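## Task

Place the CD with the green label, and no other, into the CD player's tray with its label facing up, resting flat inside the tray's circular recess, then shut the tray. The player must stay in its spot, neither rotated nor tipped over. The gripper may touch the CD only on its rim or around its central hole; any robot pressure on a flat face elsewhere means failure. If the result only holds because the robot is still holding it at the end, it is not done.

## Robot and tools

Robot: a single simulated arm with a two-finger parallel gripper. Joints from base outward: waist, shoulder, elbow, wrist pitch, wrist yaw, wrist roll. The fingers point along the gripper's own +x axis and close along its y axis. The reported end_effector_position is the spot between the finger pads, roughly 3 to 4 cm back from the tips.

Frames: results report the gripper in the scene frame, with the origin on the table surface beneath the arm's base, +z up, and +y to the left when facing along +x. Positions are in metres, orientation as end_effector_quat_wxyz, velocities in m/s and rad/s. The base may be slightly tilted, and the printed hand position grows less accurate at long reach. Motion commands, by contrast, are given in the gripper's own axes.

execute_actions(actions): a list of actions run in sequence. Each action is a table of at most 15 rows; each row lasts one control step (1/30 s), and if fewer than 15 rows are given the last one is repeated to fill the action. A row is seven numbers, each in [-1, 1]: dx, dy, dz, rx, ry, rz, opening. The first six are an offset, not a pose: a target displacement from the gripper's measured pose at the start of that action (for the first action of a call, the pose in the latest result), expressed in the gripper's own frame. Every row is measured from that same start, not from the row before. Scale: 1.0 equals 0.6 m for dx, dy, dz and 180 degrees for the rotation; rx, ry, rz form a single rotation vector. The opening is absolute, not an offset: +1 is fully open (0.088 m), the empty fingers touch near -0.80, and values down to -1 close no further. Allow at least about 0.5 s for a full close. An empty list simply returns the current state and images.

move(target, speed, blocking): drives the gripper in a straight line toward one target. target is a single row of seven numbers laid out as above: six offsets in the gripper's frame, measured from the pose in the latest result that shows one, plus an absolute opening, which is sent when the move begins. speed is the path's top speed in m/s, 0.002 to 0.5 (default 0.25); rotation is capped at twice that in rad/s. The path takes 0.5 to 10 s and is cut off at 10 s. Rotation takes the shorter way. The path ignores obstacles; the gripper may lag, stray, or overshoot the speed, notably with the arm stretched out. Faster contact hits harder, and aiming deeper past a surface presses harder. With blocking=false the call returns after 0.5 s while the arm keeps going; other actions and moves are refused until a result shows the move has ended, so use wait or stop. The result adds a "move:" line: done means settled near target; other endings include off_target, moving, held (a check blocked the last step) or fault. limits=paced means the sent pose was clipped; limits=held means some steps were blocked, after which the arm may speed up sharply. The distance to target is also given.

wait(seconds): 0 to 10 s; the arm keeps its last command and any running move continues, returning early when it ends. stop(): brakes a running move, needing some distance to do so; the fingers keep moving. zoom_image(camera, region): enlarges part of the latest image from cam_head_left, cam_head_right or cam_wrist (each 504x504); region is [x0, y0, x1, y1] in pixels from the top-left, at most 504 by 504. finished_scene(scene): ends the current scene by its number, after the robot has held the last command; it cannot be undone and reports whether the task succeeded.

Controller behaviour: each step, the commanded pose is clipped to within 70 mm and 16 degrees of the measured pose, then pursued by damped inverse kinematics, favouring position over orientation. After an action the arm goes no further than the last clipped pose, so a distant target needs follow-up commands. "Hand target" shows the pose currently being driven toward. A "pose unreachable" line means the clearance check (which treats the base's mount as part of the arm) altered or blocked the command. Friction can leave the gripper short or slightly tilted, and tiny moves may not happen; check the pose after each move and correct tilt.

Result lines: Joint positions and Joint velocities list the six joints (rad, rad/s) then the pad gap (m, m/s). Joint ranges: waist -3.054 to 3.054, shoulder 0.000 to 3.142, elbow 0.000 to 2.356, wrist pitch -1.571 to 1.571, wrist yaw -1.571 to 1.571, wrist roll -3.142 to 3.142. grip_measured gives the finger opening on the command scale; it may be offset by about 1 mm throughout, and reads up to about 3 mm (0.061) narrower while squeezing something hard. To hold an item, command roughly 0.07 below grip_measured (less for a gentler grip). Items under about 3 mm thick get proportionally less force. Pad force tops out near 34 to 49 N, with a brief spike at first touch.

Things to avoid: dropping or knocking anything off the table; touching the CD's flat faces outside the rim and hole area; shoving, turning or tipping the player; hard impacts and slams. Contact torque reaching a joint's limit (N m: waist 16.6, shoulder 20.6, elbow 20.5, wrist pitch 5.42, wrist yaw 5.4, wrist roll 5.07, including held weight) freezes the arm for 10 s and drops the rest of the call. Holding loads heats motors: a MOTOR HOT line appears from 50 °C, and at 95 °C an OVER-TEMPERATURE FAULT holds the arm; if it does not cool in time the arm loses power and goes limp. Loose objects may occasionally be nudged by an outside push. The arm holds its last command while you think, and quicker, smoother, lower-effort work is better.

Each tool is called after "Call:" as name([rows], argument=value, ...), one row to a line, values as JSON.

## Session

Call:
execute_actions(actions=[])

Call:
zoom_image(camera="cam_head_left", region=[20, 130, 340, 450])

Scene clock: 0.00 s.
end_effector_position=(+0.2467, -0.1448, +0.2065) grip_measured=+0.853 end_effector_quat_wxyz=(+0.333, +0.722, +0.264, -0.546) end_effector_velocity=(-0.001, +0.000, +0.001) end_effector_angular_velocity=(+0.005, -0.007, -0.006)
Joint positions: [-1.255  1.734  0.792 -0.683 -1.052  1.223  0.081]
Joint velocities: [-0.007  0.002 -0.002 -0.007 -0.007 -0.007 -0.   ]
Motor temperatures (°C, as the motors report them): [24 22 21 24 22 22]
Heat: hottest waist 24 °C (+0.0 °C/min).
Hand target: +0.247, -0.145, +0.207; +0.333, +0.722, +0.264, -0.546

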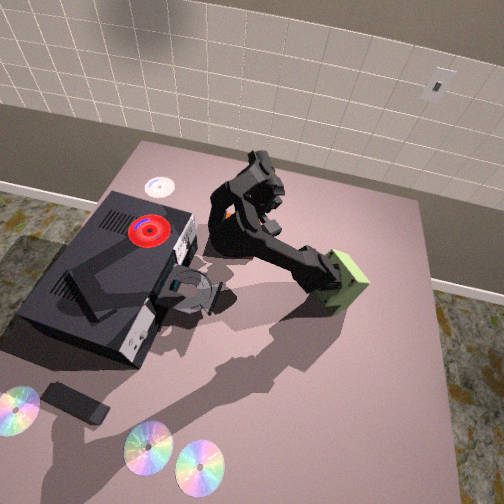

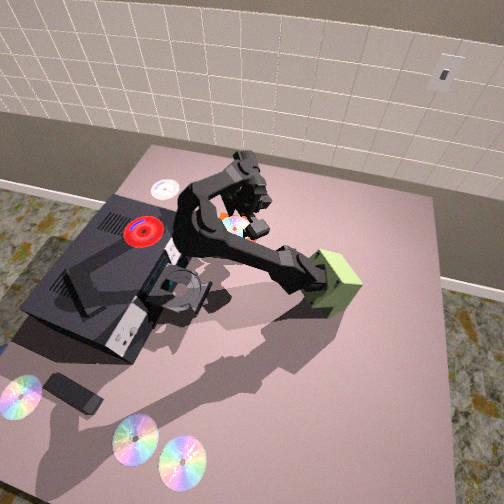

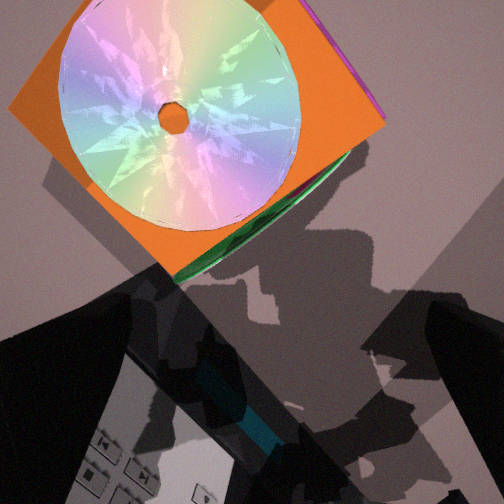

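Region (20, 130, 340, 450) of cam_head_left's 504x504 image, scaled by 1.575, with more detail than that image has.

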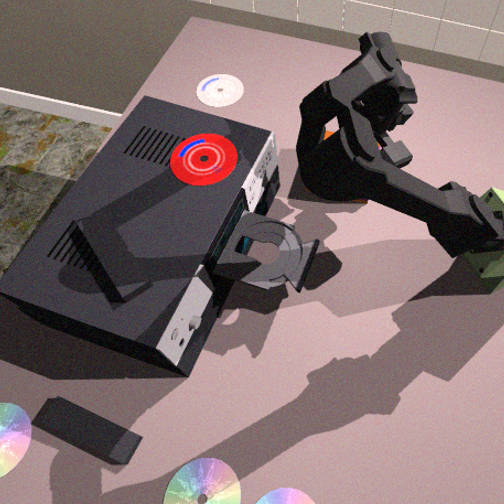

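Call:
move(target=[0.017,0.071,-0.015,0.278,-0.082,-0.032,-0.2])

Call:
move(target=[0.03,0,0,0,0,-0.055,-0.2], speed=0.1)

Scene clock: 12.47 s.
end_effector_position=(+0.2868, -0.1648, +0.2096) grip_measured=-0.197 end_effector_quat_wxyz=(+0.005, +0.711, -0.000, -0.703) end_effector_velocity=(+0.000, +0.001, +0.000) end_effector_angular_velocity=(+0.007, -0.005, -0.014)
Joint positions: [-1.126  1.842  1.13  -0.933 -0.828  2.155  0.029]
Joint velocities: [-0.002  0.002  0.002 -0.007 -0.007  0.007 -0.   ]
Motor temperatures (°C, as the motors report them): [26 22 22 24 22 22]
Heat: hottest waist 26 °C (+9.6 °C/min).
Hand target: +0.286, -0.165, +0.207; +0.001, +0.708, +0.001, -0.707
Off the commanded pose: 0.003 m, 1 deg.
move: done

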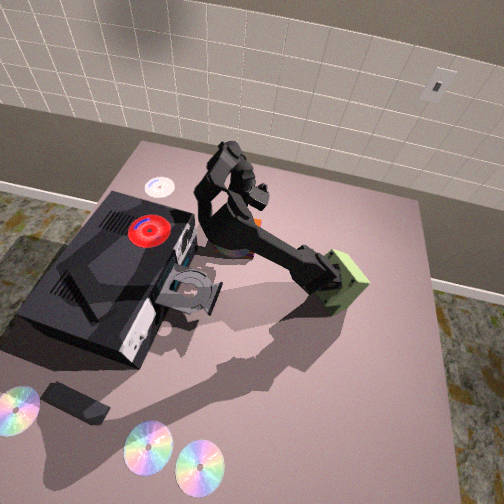

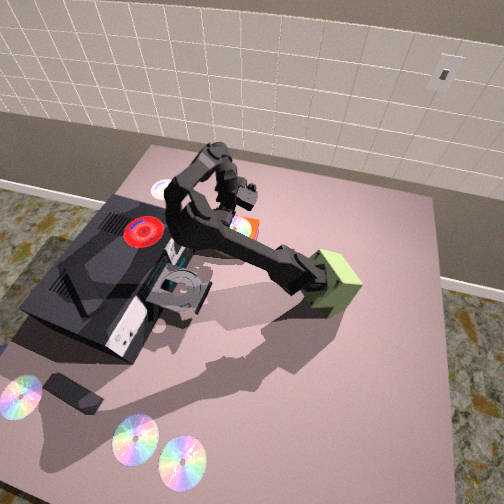

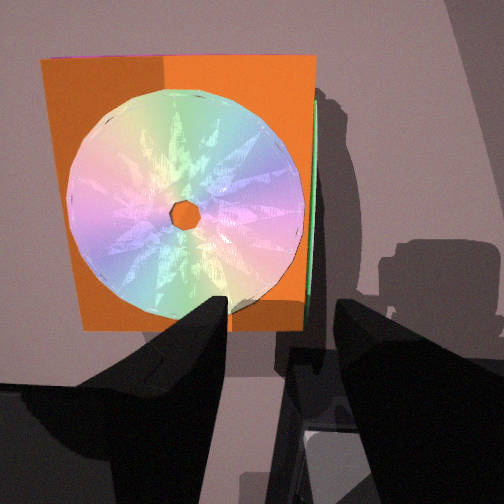

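Scene clock: 13.67 s.
end_effector_position=(+0.2870, -0.1646, +0.1948) grip_measured=-0.197 end_effector_quat_wxyz=(-0.050, +0.710, +0.058, -0.700) end_effector_velocity=(+0.001, +0.004, +0.001) end_effector_angular_velocity=(+0.022, +0.001, +0.014)
Joint positions: [-1.116  1.994  1.231 -1.086 -0.912  2.002  0.029]
Joint velocities: [ 0.002  0.007  0.012 -0.037 -0.007 -0.037  0.   ]
Motor temperatures (°C, as the motors report them): [27 22 22 24 22 22]
Heat: hottest waist 27 °C (+13.2 °C/min).
Hand target: +0.287, -0.165, +0.192; -0.055, +0.708, +0.062, -0.701
Off the commanded pose: 0.003 m, 1 deg.
move: done

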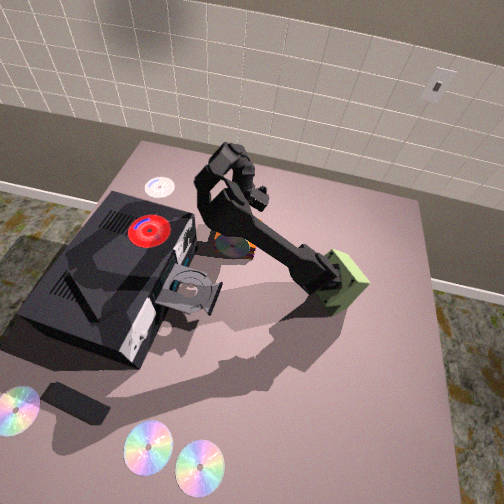

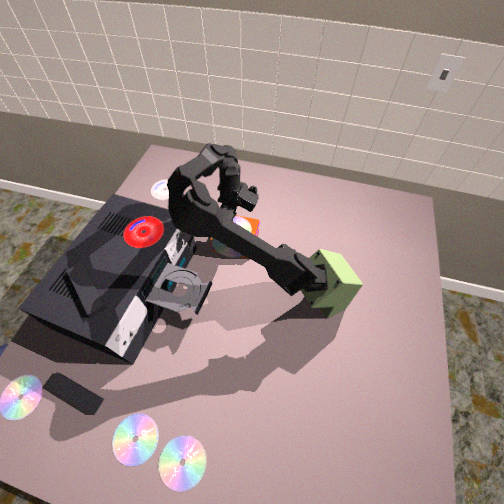

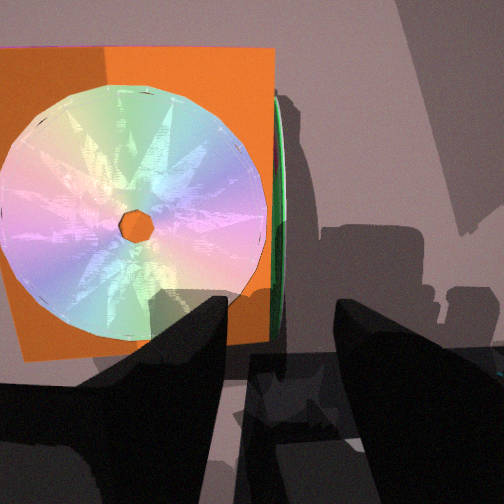

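Call:
move(target=[0.065,-0.006,0.004,0,0,0,-0.45], speed=0.06)

Scene clock: 18.30 s.
end_effector_position=(+0.2850, -0.1582, +0.1582) grip_measured=-0.447 end_effector_quat_wxyz=(-0.050, +0.710, +0.055, -0.700) end_effector_velocity=(+0.003, +0.002, +0.002) end_effector_angular_velocity=(+0.005, -0.024, -0.002)
Joint positions: [-1.028  1.988  1.123 -0.864 -0.93   2.153  0.017]
Joint velocities: [-0.002 -0.012 -0.007  0.007 -0.022  0.007 -0.   ]
Motor temperatures (°C, as the motors report them): [28 22 22 24 22 22]
Heat: hottest waist 28 °C (+13.1 °C/min).
Hand target: +0.285, -0.155, +0.157; -0.051, +0.710, +0.058, -0.700
Off the commanded pose: 0.003 m, 0 deg.
move: done

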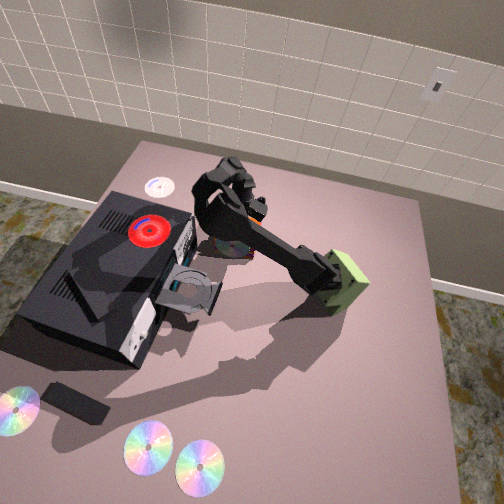

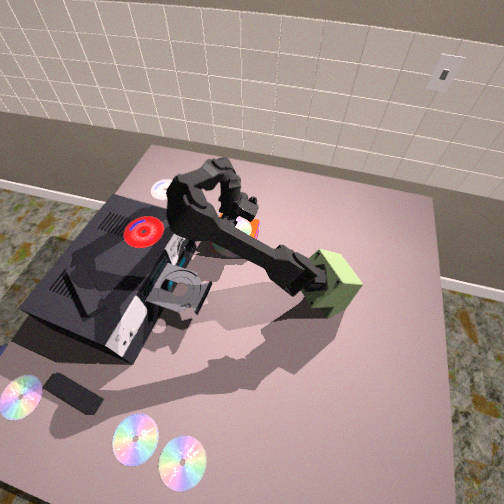

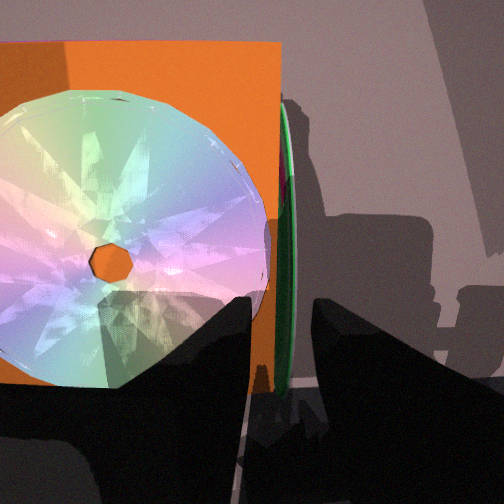

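Call:
move(target=[0.01,-0.011,-0.016,0,0,0,-0.45], speed=0.03)

Scene clock: 21.70 s.
end_effector_position=(+0.2923, -0.1532, +0.1536) grip_measured=-0.447 end_effector_quat_wxyz=(-0.053, +0.709, +0.052, -0.701) end_effector_velocity=(-0.000, +0.002, +0.001) end_effector_angular_velocity=(+0.007, -0.002, -0.015)
Joint positions: [-0.999  1.974  1.122 -0.838 -0.932  2.211  0.017]
Joint velocities: [-0.002 -0.002 -0.002 -0.007 -0.007  0.007 -0.   ]
Motor temperatures (°C, as the motors report them): [28 23 22 24 22 22]
Heat: hottest waist 28 °C (+11.1 °C/min).
Hand target: +0.295, -0.151, +0.153; -0.050, +0.710, +0.055, -0.700
Off the commanded pose: 0.003 m, 1 deg.
move: done

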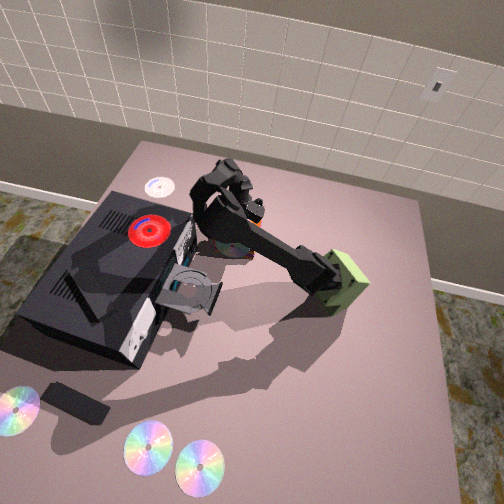

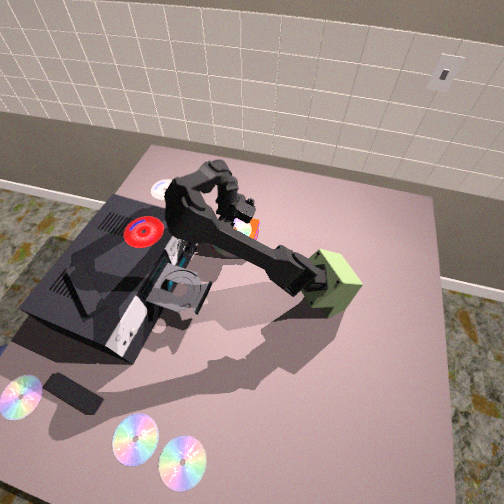

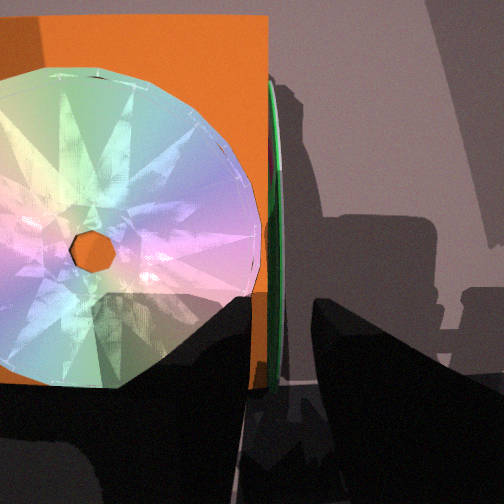

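Down 2–3 mm more, then close.

Call:
move(target=[0.007,-0.003,-0.003,0,0,0,-0.55], speed=0.02)

Call:
execute_actions([
  [[0,0,0,0,0,0,-0.7]],
  [[0,0,0,0,0,0,-1]],
])

Call:
move(target=[-0.03,-0.008,0,0,0,0,-1], speed=0.03)

Scene clock: 26.70 s.
end_effector_position=(+0.2948, -0.1536, +0.1514) grip_measured=-0.547 end_effector_quat_wxyz=(-0.052, +0.710, +0.050, -0.700) end_effector_velocity=(-0.002, -0.001, +0.000) end_effector_angular_velocity=(+0.002, -0.007, -0.015)
Joint positions: [-0.99   1.974  1.122 -0.818 -0.932  2.233  0.012]
Joint velocities: [-0.007  0.002 -0.007  0.007 -0.007  0.007 -0.   ]
Motor temperatures (°C, as the motors report them): [29 24 22 23 22 22]
Heat: hottest waist 29 °C (+11.2 °C/min).
Hand target: +0.294, -0.151, +0.150; -0.053, +0.709, +0.052, -0.701
Off the commanded pose: 0.003 m, 0 deg.
move: done

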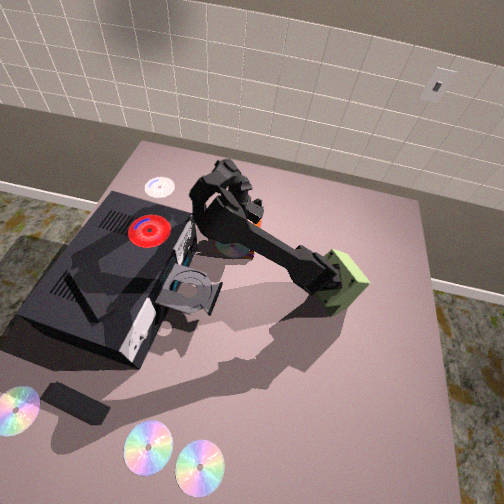

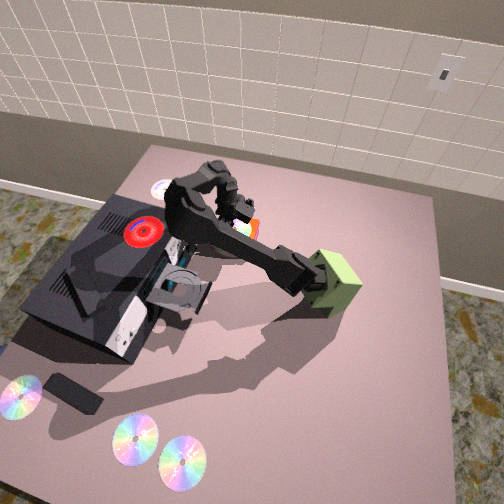

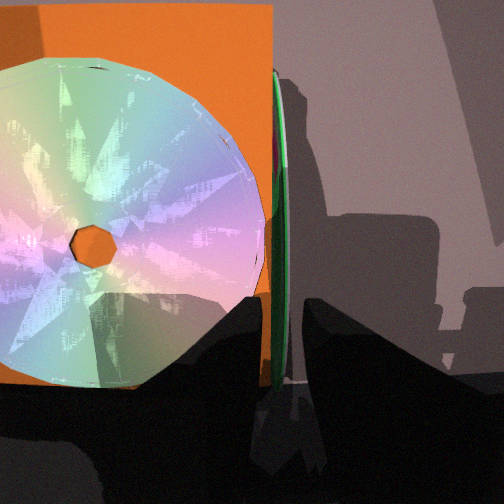

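Scene clock: 27.70 s.
end_effector_position=(+0.2946, -0.1540, +0.1518) grip_measured=-0.782 end_effector_quat_wxyz=(-0.052, +0.711, +0.049, -0.700) end_effector_velocity=(+0.001, +0.002, +0.002) end_effector_angular_velocity=(+0.004, -0.007, +0.003)
Joint positions: [-0.992  1.974  1.122 -0.818 -0.932  2.233  0.001]
Joint velocities: [-0.002 -0.007 -0.002 -0.007 -0.007 -0.007  0.   ]
Motor temperatures (°C, as the motors report them): [29 24 22 23 22 22]
Heat: hottest waist 29 °C (+10.8 °C/min).
Hand target: +0.295, -0.154, +0.152; -0.052, +0.711, +0.049, -0.700
Off the commanded pose: 0.000 m, 0 deg.

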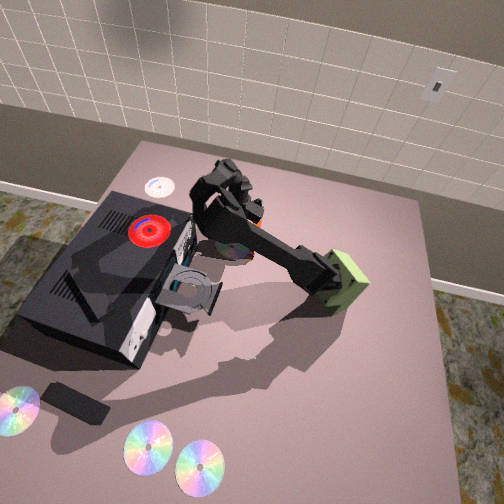

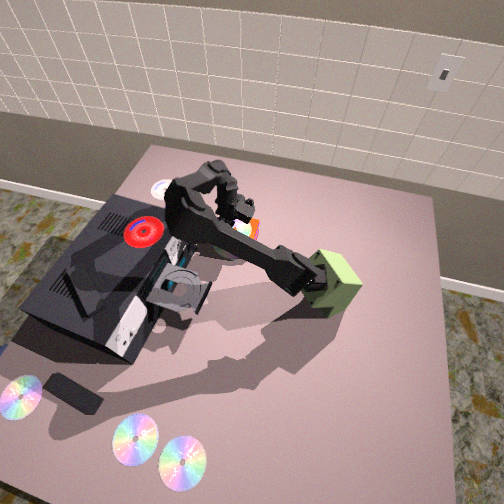

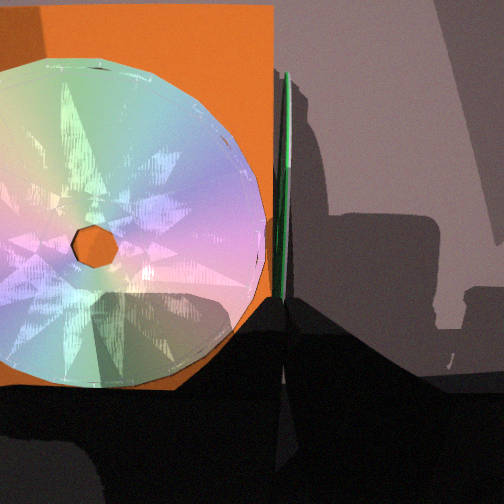

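Scene clock: 28.60 s.
end_effector_position=(+0.2920, -0.1524, +0.1682) grip_measured=-0.782 end_effector_quat_wxyz=(-0.058, +0.710, +0.047, -0.700) end_effector_velocity=(-0.002, +0.002, +0.002) end_effector_angular_velocity=(+0.011, -0.003, -0.000)
Joint positions: [-1.032  1.958  1.143 -0.917 -0.93   2.171  0.001]
Joint velocities: [-0.007 -0.002 -0.002 -0.022 -0.007 -0.022 -0.   ]
Motor temperatures (°C, as the motors report them): [29 24 22 23 22 22]
Heat: hottest waist 29 °C (+10.5 °C/min).
Hand target: +0.294, -0.152, +0.170; -0.052, +0.711, +0.049, -0.700
Off the commanded pose: 0.003 m, 1 deg.
move: done

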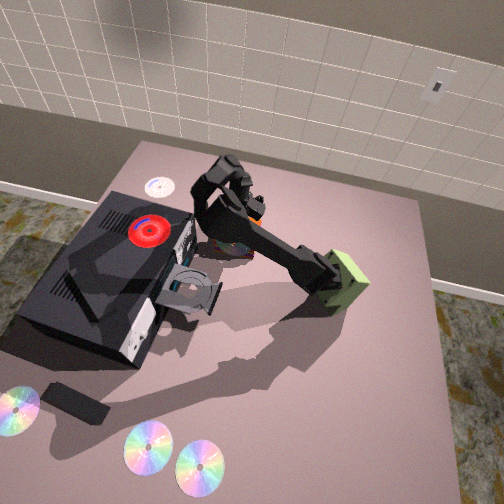

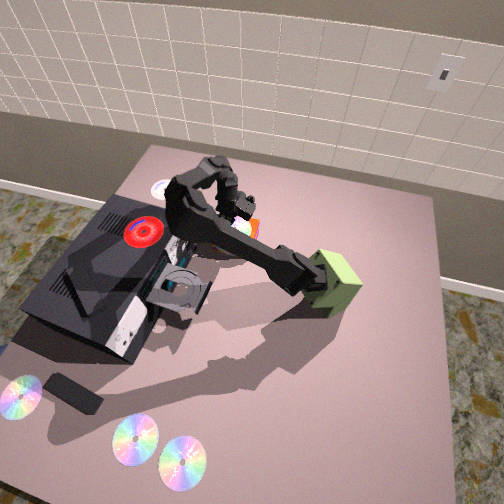

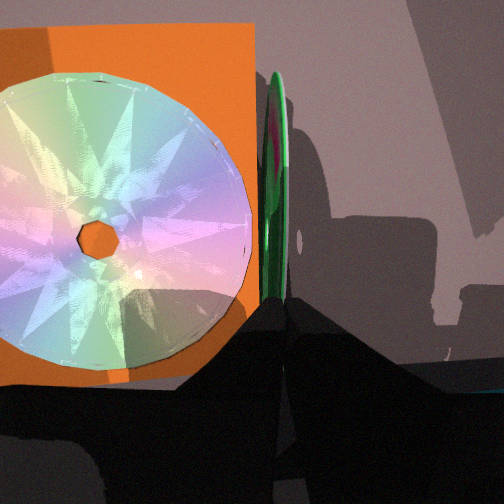

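Call:
move(target=[-0.21,-0.15,-0.02,0,0,0.047,-1], speed=0.12)

Call:
move(target=[0,-0.28,-0.02,-0.27,0,0,-1], speed=0.12)

Scene clock: 37.13 s.
end_effector_position=(+0.3024, -0.0838, +0.3044) grip_measured=-0.782 end_effector_quat_wxyz=(-0.010, +0.712, -0.006, -0.702) end_effector_velocity=(+0.002, +0.003, +0.004) end_effector_angular_velocity=(+0.003, -0.008, -0.003)
Joint positions: [-1.246  1.599  1.298 -1.489 -0.82   1.998  0.001]
Joint velocities: [-0.007 -0.002  0.012 -0.022 -0.007 -0.007 -0.   ]
Motor temperatures (°C, as the motors report them): [30 25 23 23 22 22]
Heat: hottest waist 30 °C (+9.7 °C/min).
Hand target: +0.303, -0.083, +0.306; -0.006, +0.711, -0.005, -0.703
Off the commanded pose: 0.003 m, 1 deg.
move: done

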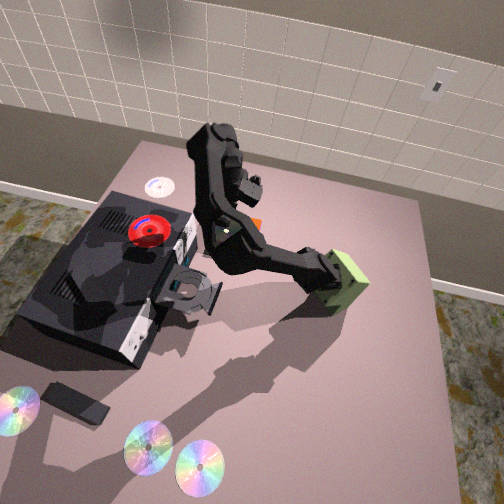

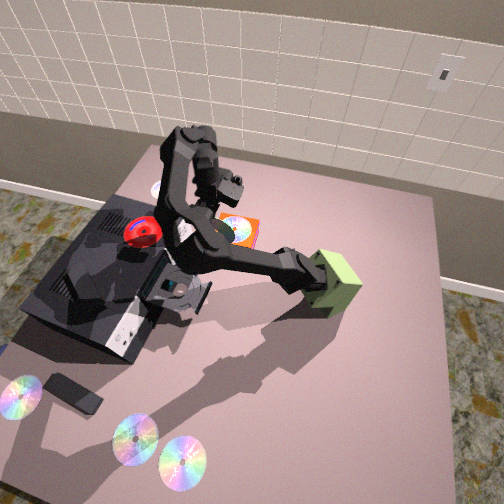

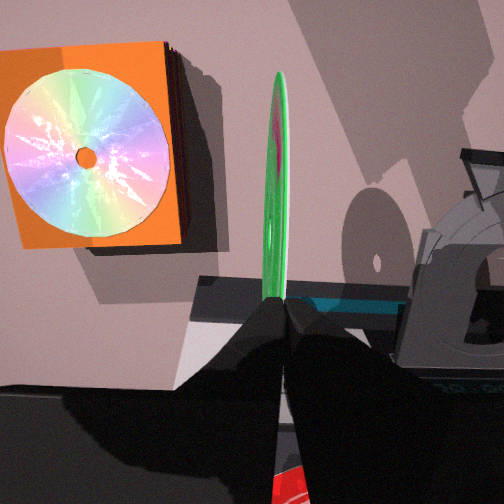

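Scene clock: 41.00 s.
end_effector_position=(+0.3183, +0.0814, +0.3049) grip_measured=-0.782 end_effector_quat_wxyz=(+0.278, +0.654, +0.282, -0.644) end_effector_velocity=(-0.001, +0.004, -0.000) end_effector_angular_velocity=(+0.011, +0.001, -0.004)
Joint positions: [-0.86   1.107  1.277 -1.544 -0.825  1.726  0.001]
Joint velocities: [ 0.007 -0.007 -0.002 -0.007 -0.007  0.007 -0.   ]
Motor temperatures (°C, as the motors report them): [30 25 23 23 22 22]
Heat: hottest waist 30 °C (+8.8 °C/min).
Hand target: +0.319, +0.083, +0.306; +0.284, +0.653, +0.283, -0.642
Off the commanded pose: 0.003 m, 1 deg.
move: done

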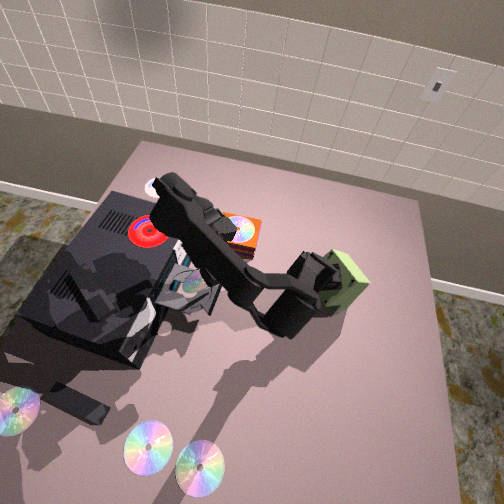

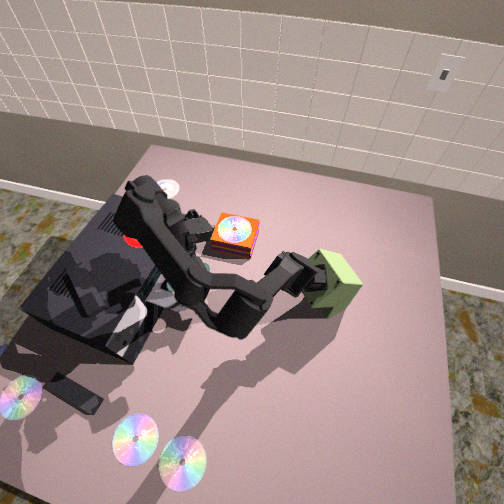

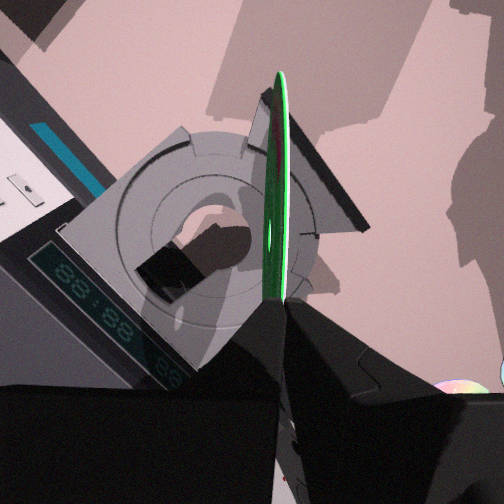

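Call:
move(target=[0.092,-0.06,-0.055,0,0,0.29,-1], speed=0.12)

Call:
move(target=[0.04,-0.09,0,0,0,0.055,-1], speed=0.04)

Call:
zoom_image(camera="cam_head_left", region=[130, 240, 250, 350])

Scene clock: 56.60 s.
end_effector_position=(+0.3183, +0.1328, +0.2559) grip_measured=-0.782 end_effector_quat_wxyz=(+0.527, +0.719, -0.036, -0.452) end_effector_velocity=(-0.000, +0.001, +0.000) end_effector_angular_velocity=(-0.011, +0.007, +0.009)
Joint positions: [ 0.641  0.74   0.803 -0.721  0.993  3.077  0.001]
Joint velocities: [ 0.007  0.002  0.002 -0.007  0.007 -0.007 -0.   ]
Motor temperatures (°C, as the motors report them): [28 24 23 23 22 22]
Heat: hottest waist 28 °C (+4.2 °C/min).
Hand target: +0.316, +0.131, +0.251; +0.533, +0.712, -0.036, -0.455
Off the commanded pose: 0.007 m, 1 deg.
move: done

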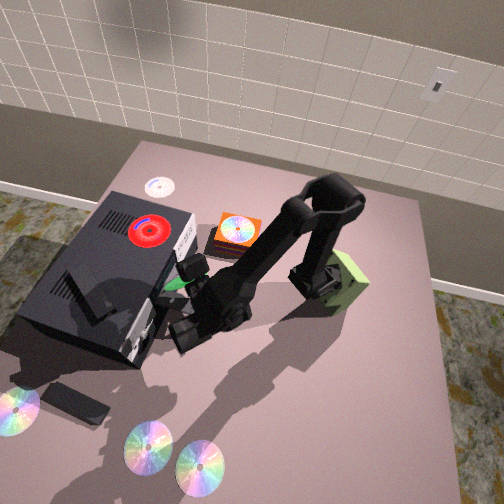

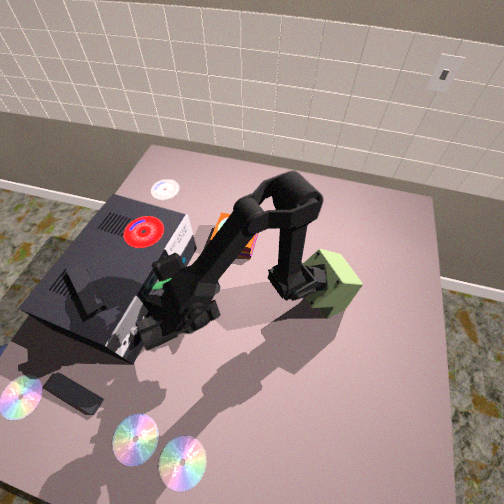

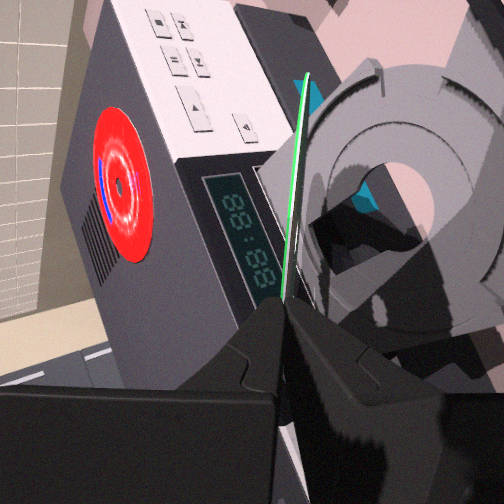

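Scene clock: 59.07 s.
end_effector_position=(+0.3121, +0.1457, +0.2034) grip_measured=-0.782 end_effector_quat_wxyz=(+0.563, +0.724, -0.082, -0.391) end_effector_velocity=(+0.001, +0.001, -0.002) end_effector_angular_velocity=(+0.021, -0.011, -0.007)
Joint positions: [ 0.758  0.968  0.669 -0.391  1.244  3.137  0.001]
Joint velocities: [-0.002  0.002 -0.002  0.022 -0.007  0.007 -0.   ]
Motor temperatures (°C, as the motors report them): [28 24 23 24 22 22]
Heat: hottest waist 28 °C (+4.1 °C/min).
Hand target: +0.310, +0.144, +0.199; +0.569, +0.718, -0.082, -0.393
Off the commanded pose: 0.006 m, 3 deg.
joint sent to its limit — the command would take joint 6 (wrist roll) past its upper limit, so that joint was sent only as far as its limit.
move: off_target

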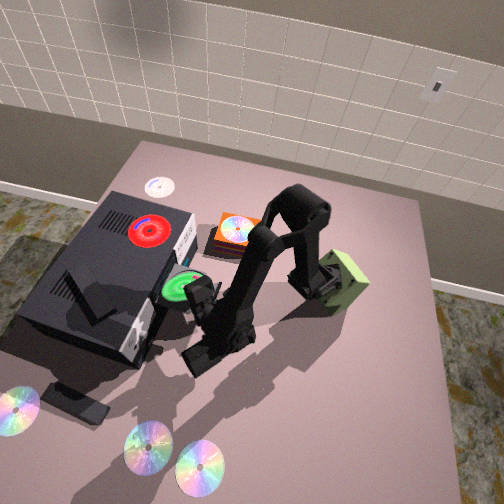

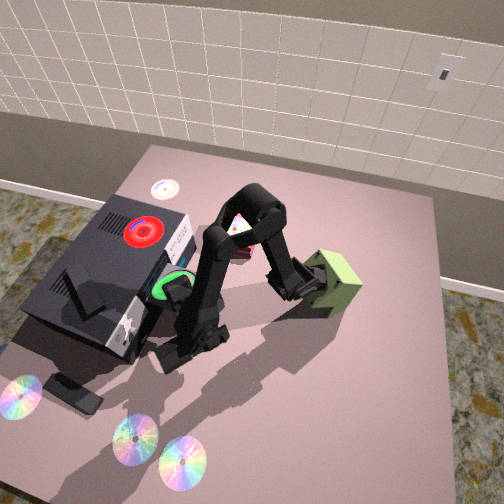

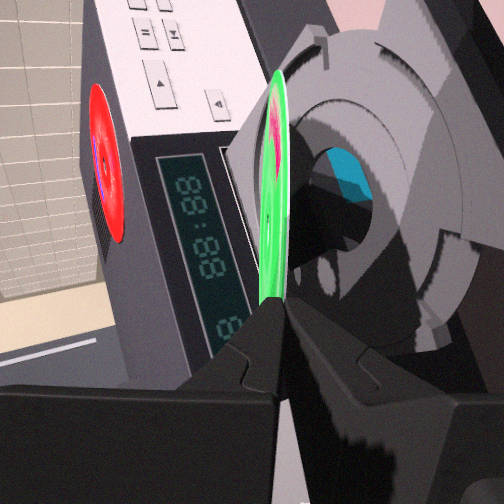

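Region (130, 240, 250, 350) of cam_head_left's 504x504 image, scaled by 4.200, with more detail than that image has; it fills the top 462 rows of this view, and the rest is white.

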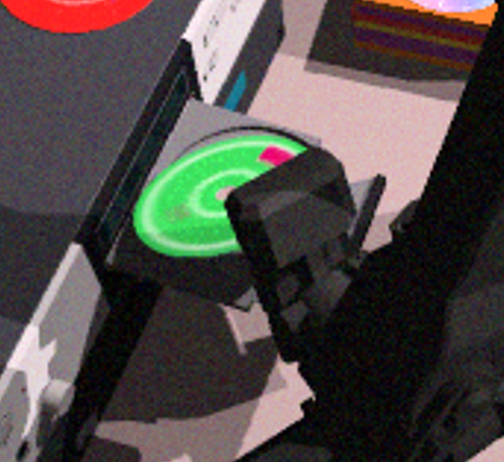

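Call:
move(target=[0.014,-0.055,0.034,-0.02,0,0,-1], speed=0.03)

Call:
zoom_image(camera="cam_head_left", region=[140, 250, 240, 340])

Scene clock: 65.50 s.
end_effector_position=(+0.2968, +0.1395, +0.1733) grip_measured=-0.782 end_effector_quat_wxyz=(+0.578, +0.713, -0.072, -0.391) end_effector_velocity=(-0.002, -0.000, -0.003) end_effector_angular_velocity=(-0.021, +0.029, +0.020)
Joint positions: [ 0.771  1.052  0.577 -0.226  1.253  3.107  0.001]
Joint velocities: [ 0.002  0.002 -0.007  0.007 -0.007 -0.037  0.   ]
Motor temperatures (°C, as the motors report them): [27 24 23 24 22 22]
Heat: hottest waist 27 °C (+2.0 °C/min).
Hand target: +0.294, +0.137, +0.170; +0.585, +0.706, -0.070, -0.393
Off the commanded pose: 0.005 m, 1 deg.
move: done

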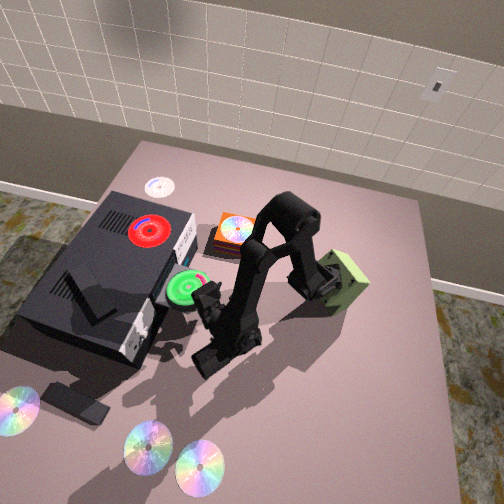

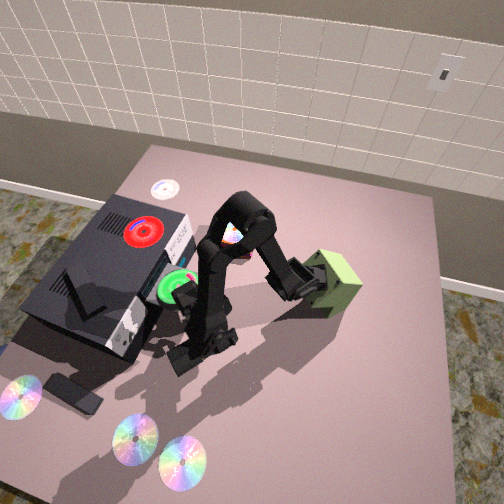

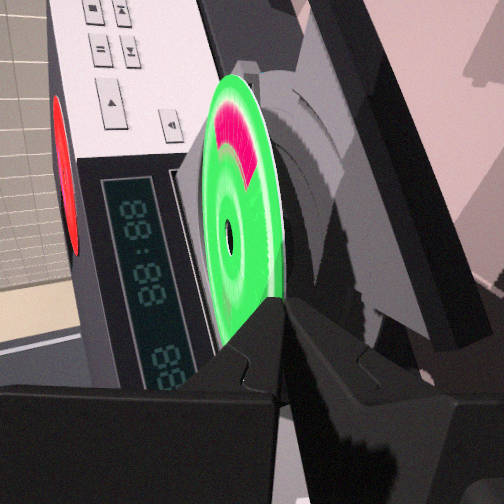

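Region (140, 250, 240, 340) of cam_head_left's 504x504 image, scaled by 5.040, with more detail than that image has; it fills the top 454 rows of this view, and the rest is white.

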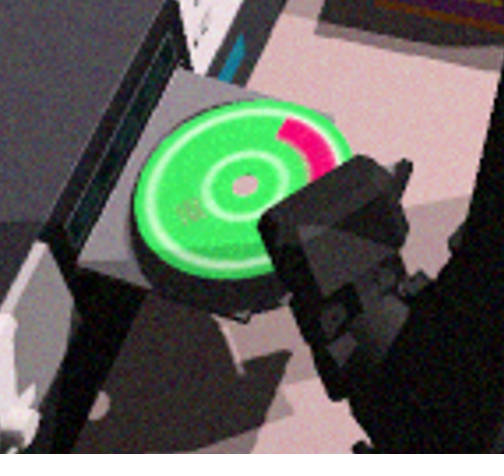

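Call:
move(target=[0.005,-0.026,0.004,-0.01,0,0,-1], speed=0.02)

Call:
zoom_image(camera="cam_head_left", region=[140, 250, 240, 340])

Scene clock: 71.43 s.
end_effector_position=(+0.2948, +0.1426, +0.1619) grip_measured=-0.782 end_effector_quat_wxyz=(+0.582, +0.710, -0.069, -0.390) end_effector_velocity=(-0.002, -0.002, -0.003) end_effector_angular_velocity=(-0.015, +0.019, +0.005)
Joint positions: [ 0.779  1.108  0.574 -0.169  1.259  3.1    0.001]
Joint velocities: [-0.002  0.007 -0.002 -0.007 -0.007 -0.007 -0.   ]
Motor temperatures (°C, as the motors report them): [27 24 23 24 22 22]
Heat: hottest waist 27 °C (+1.0 °C/min).
Hand target: +0.292, +0.141, +0.158; +0.589, +0.703, -0.066, -0.392
Off the commanded pose: 0.005 m, 1 deg.
move: done

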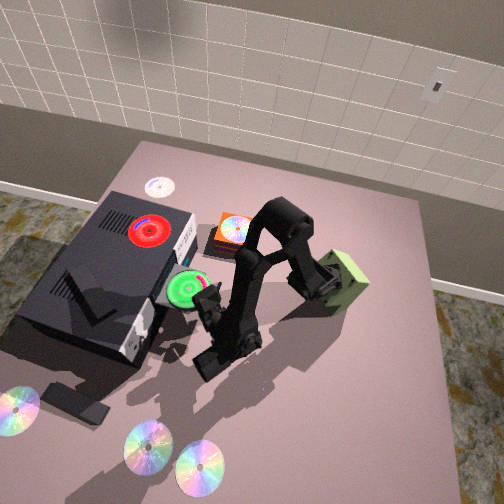

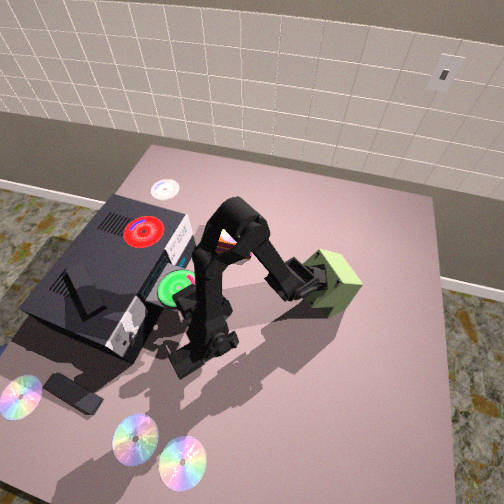

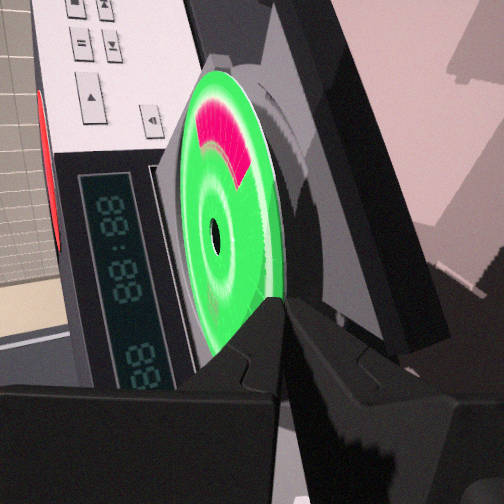

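Region (140, 250, 240, 340) of cam_head_left's 504x504 image, scaled by 5.040, with more detail than that image has; it fills the top 454 rows of this view, and the rest is white.

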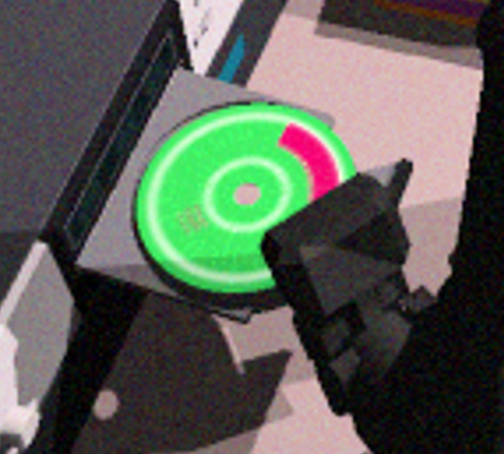

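Call:
move(target=[0.007,-0.018,0.003,-0.006,0,0,-1], speed=0.02)

Call:
zoom_image(camera="cam_head_left", region=[140, 250, 240, 340])

Scene clock: 74.63 s.
end_effector_position=(+0.2953, +0.1451, +0.1547) grip_measured=-0.782 end_effector_quat_wxyz=(+0.582, +0.712, -0.067, -0.387) end_effector_velocity=(-0.002, -0.002, -0.003) end_effector_angular_velocity=(-0.007, +0.013, +0.004)
Joint positions: [ 0.778  1.143  0.569 -0.106  1.26   3.079  0.001]
Joint velocities: [-0.002  0.007 -0.007  0.007 -0.007 -0.007 -0.   ]
Motor temperatures (°C, as the motors report them): [26 24 23 24 22 22]
Heat: hottest waist 26 °C (-1.0 °C/min).
Hand target: +0.293, +0.142, +0.151; +0.589, +0.705, -0.065, -0.391
Off the commanded pose: 0.006 m, 1 deg.
move: done

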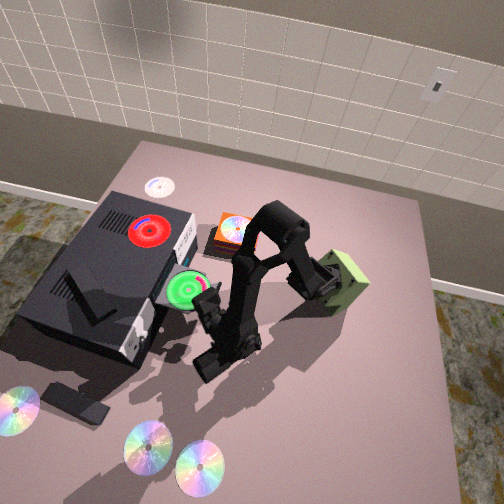

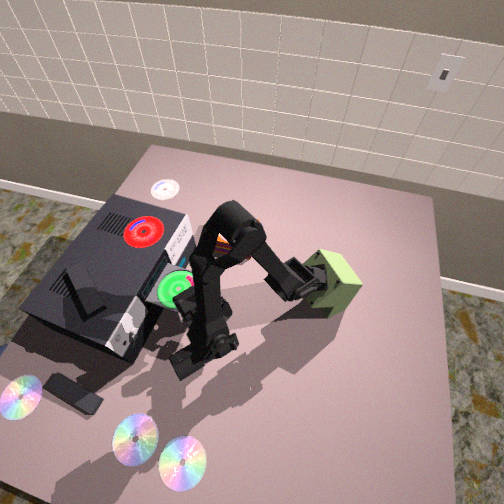

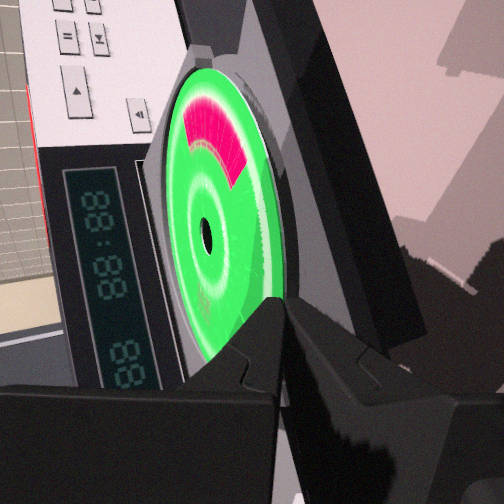

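Region (140, 250, 240, 340) of cam_head_left's 504x504 image, scaled by 5.040, with more detail than that image has; it fills the top 454 rows of this view, and the rest is white.

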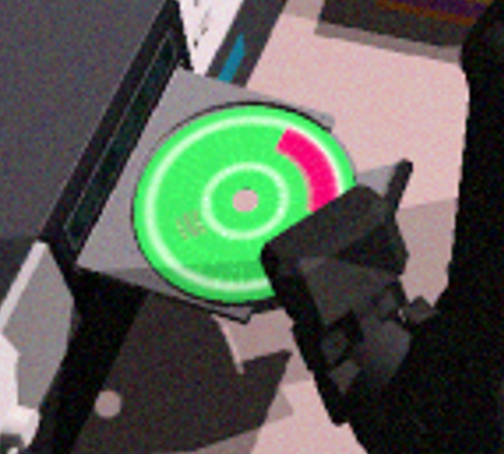

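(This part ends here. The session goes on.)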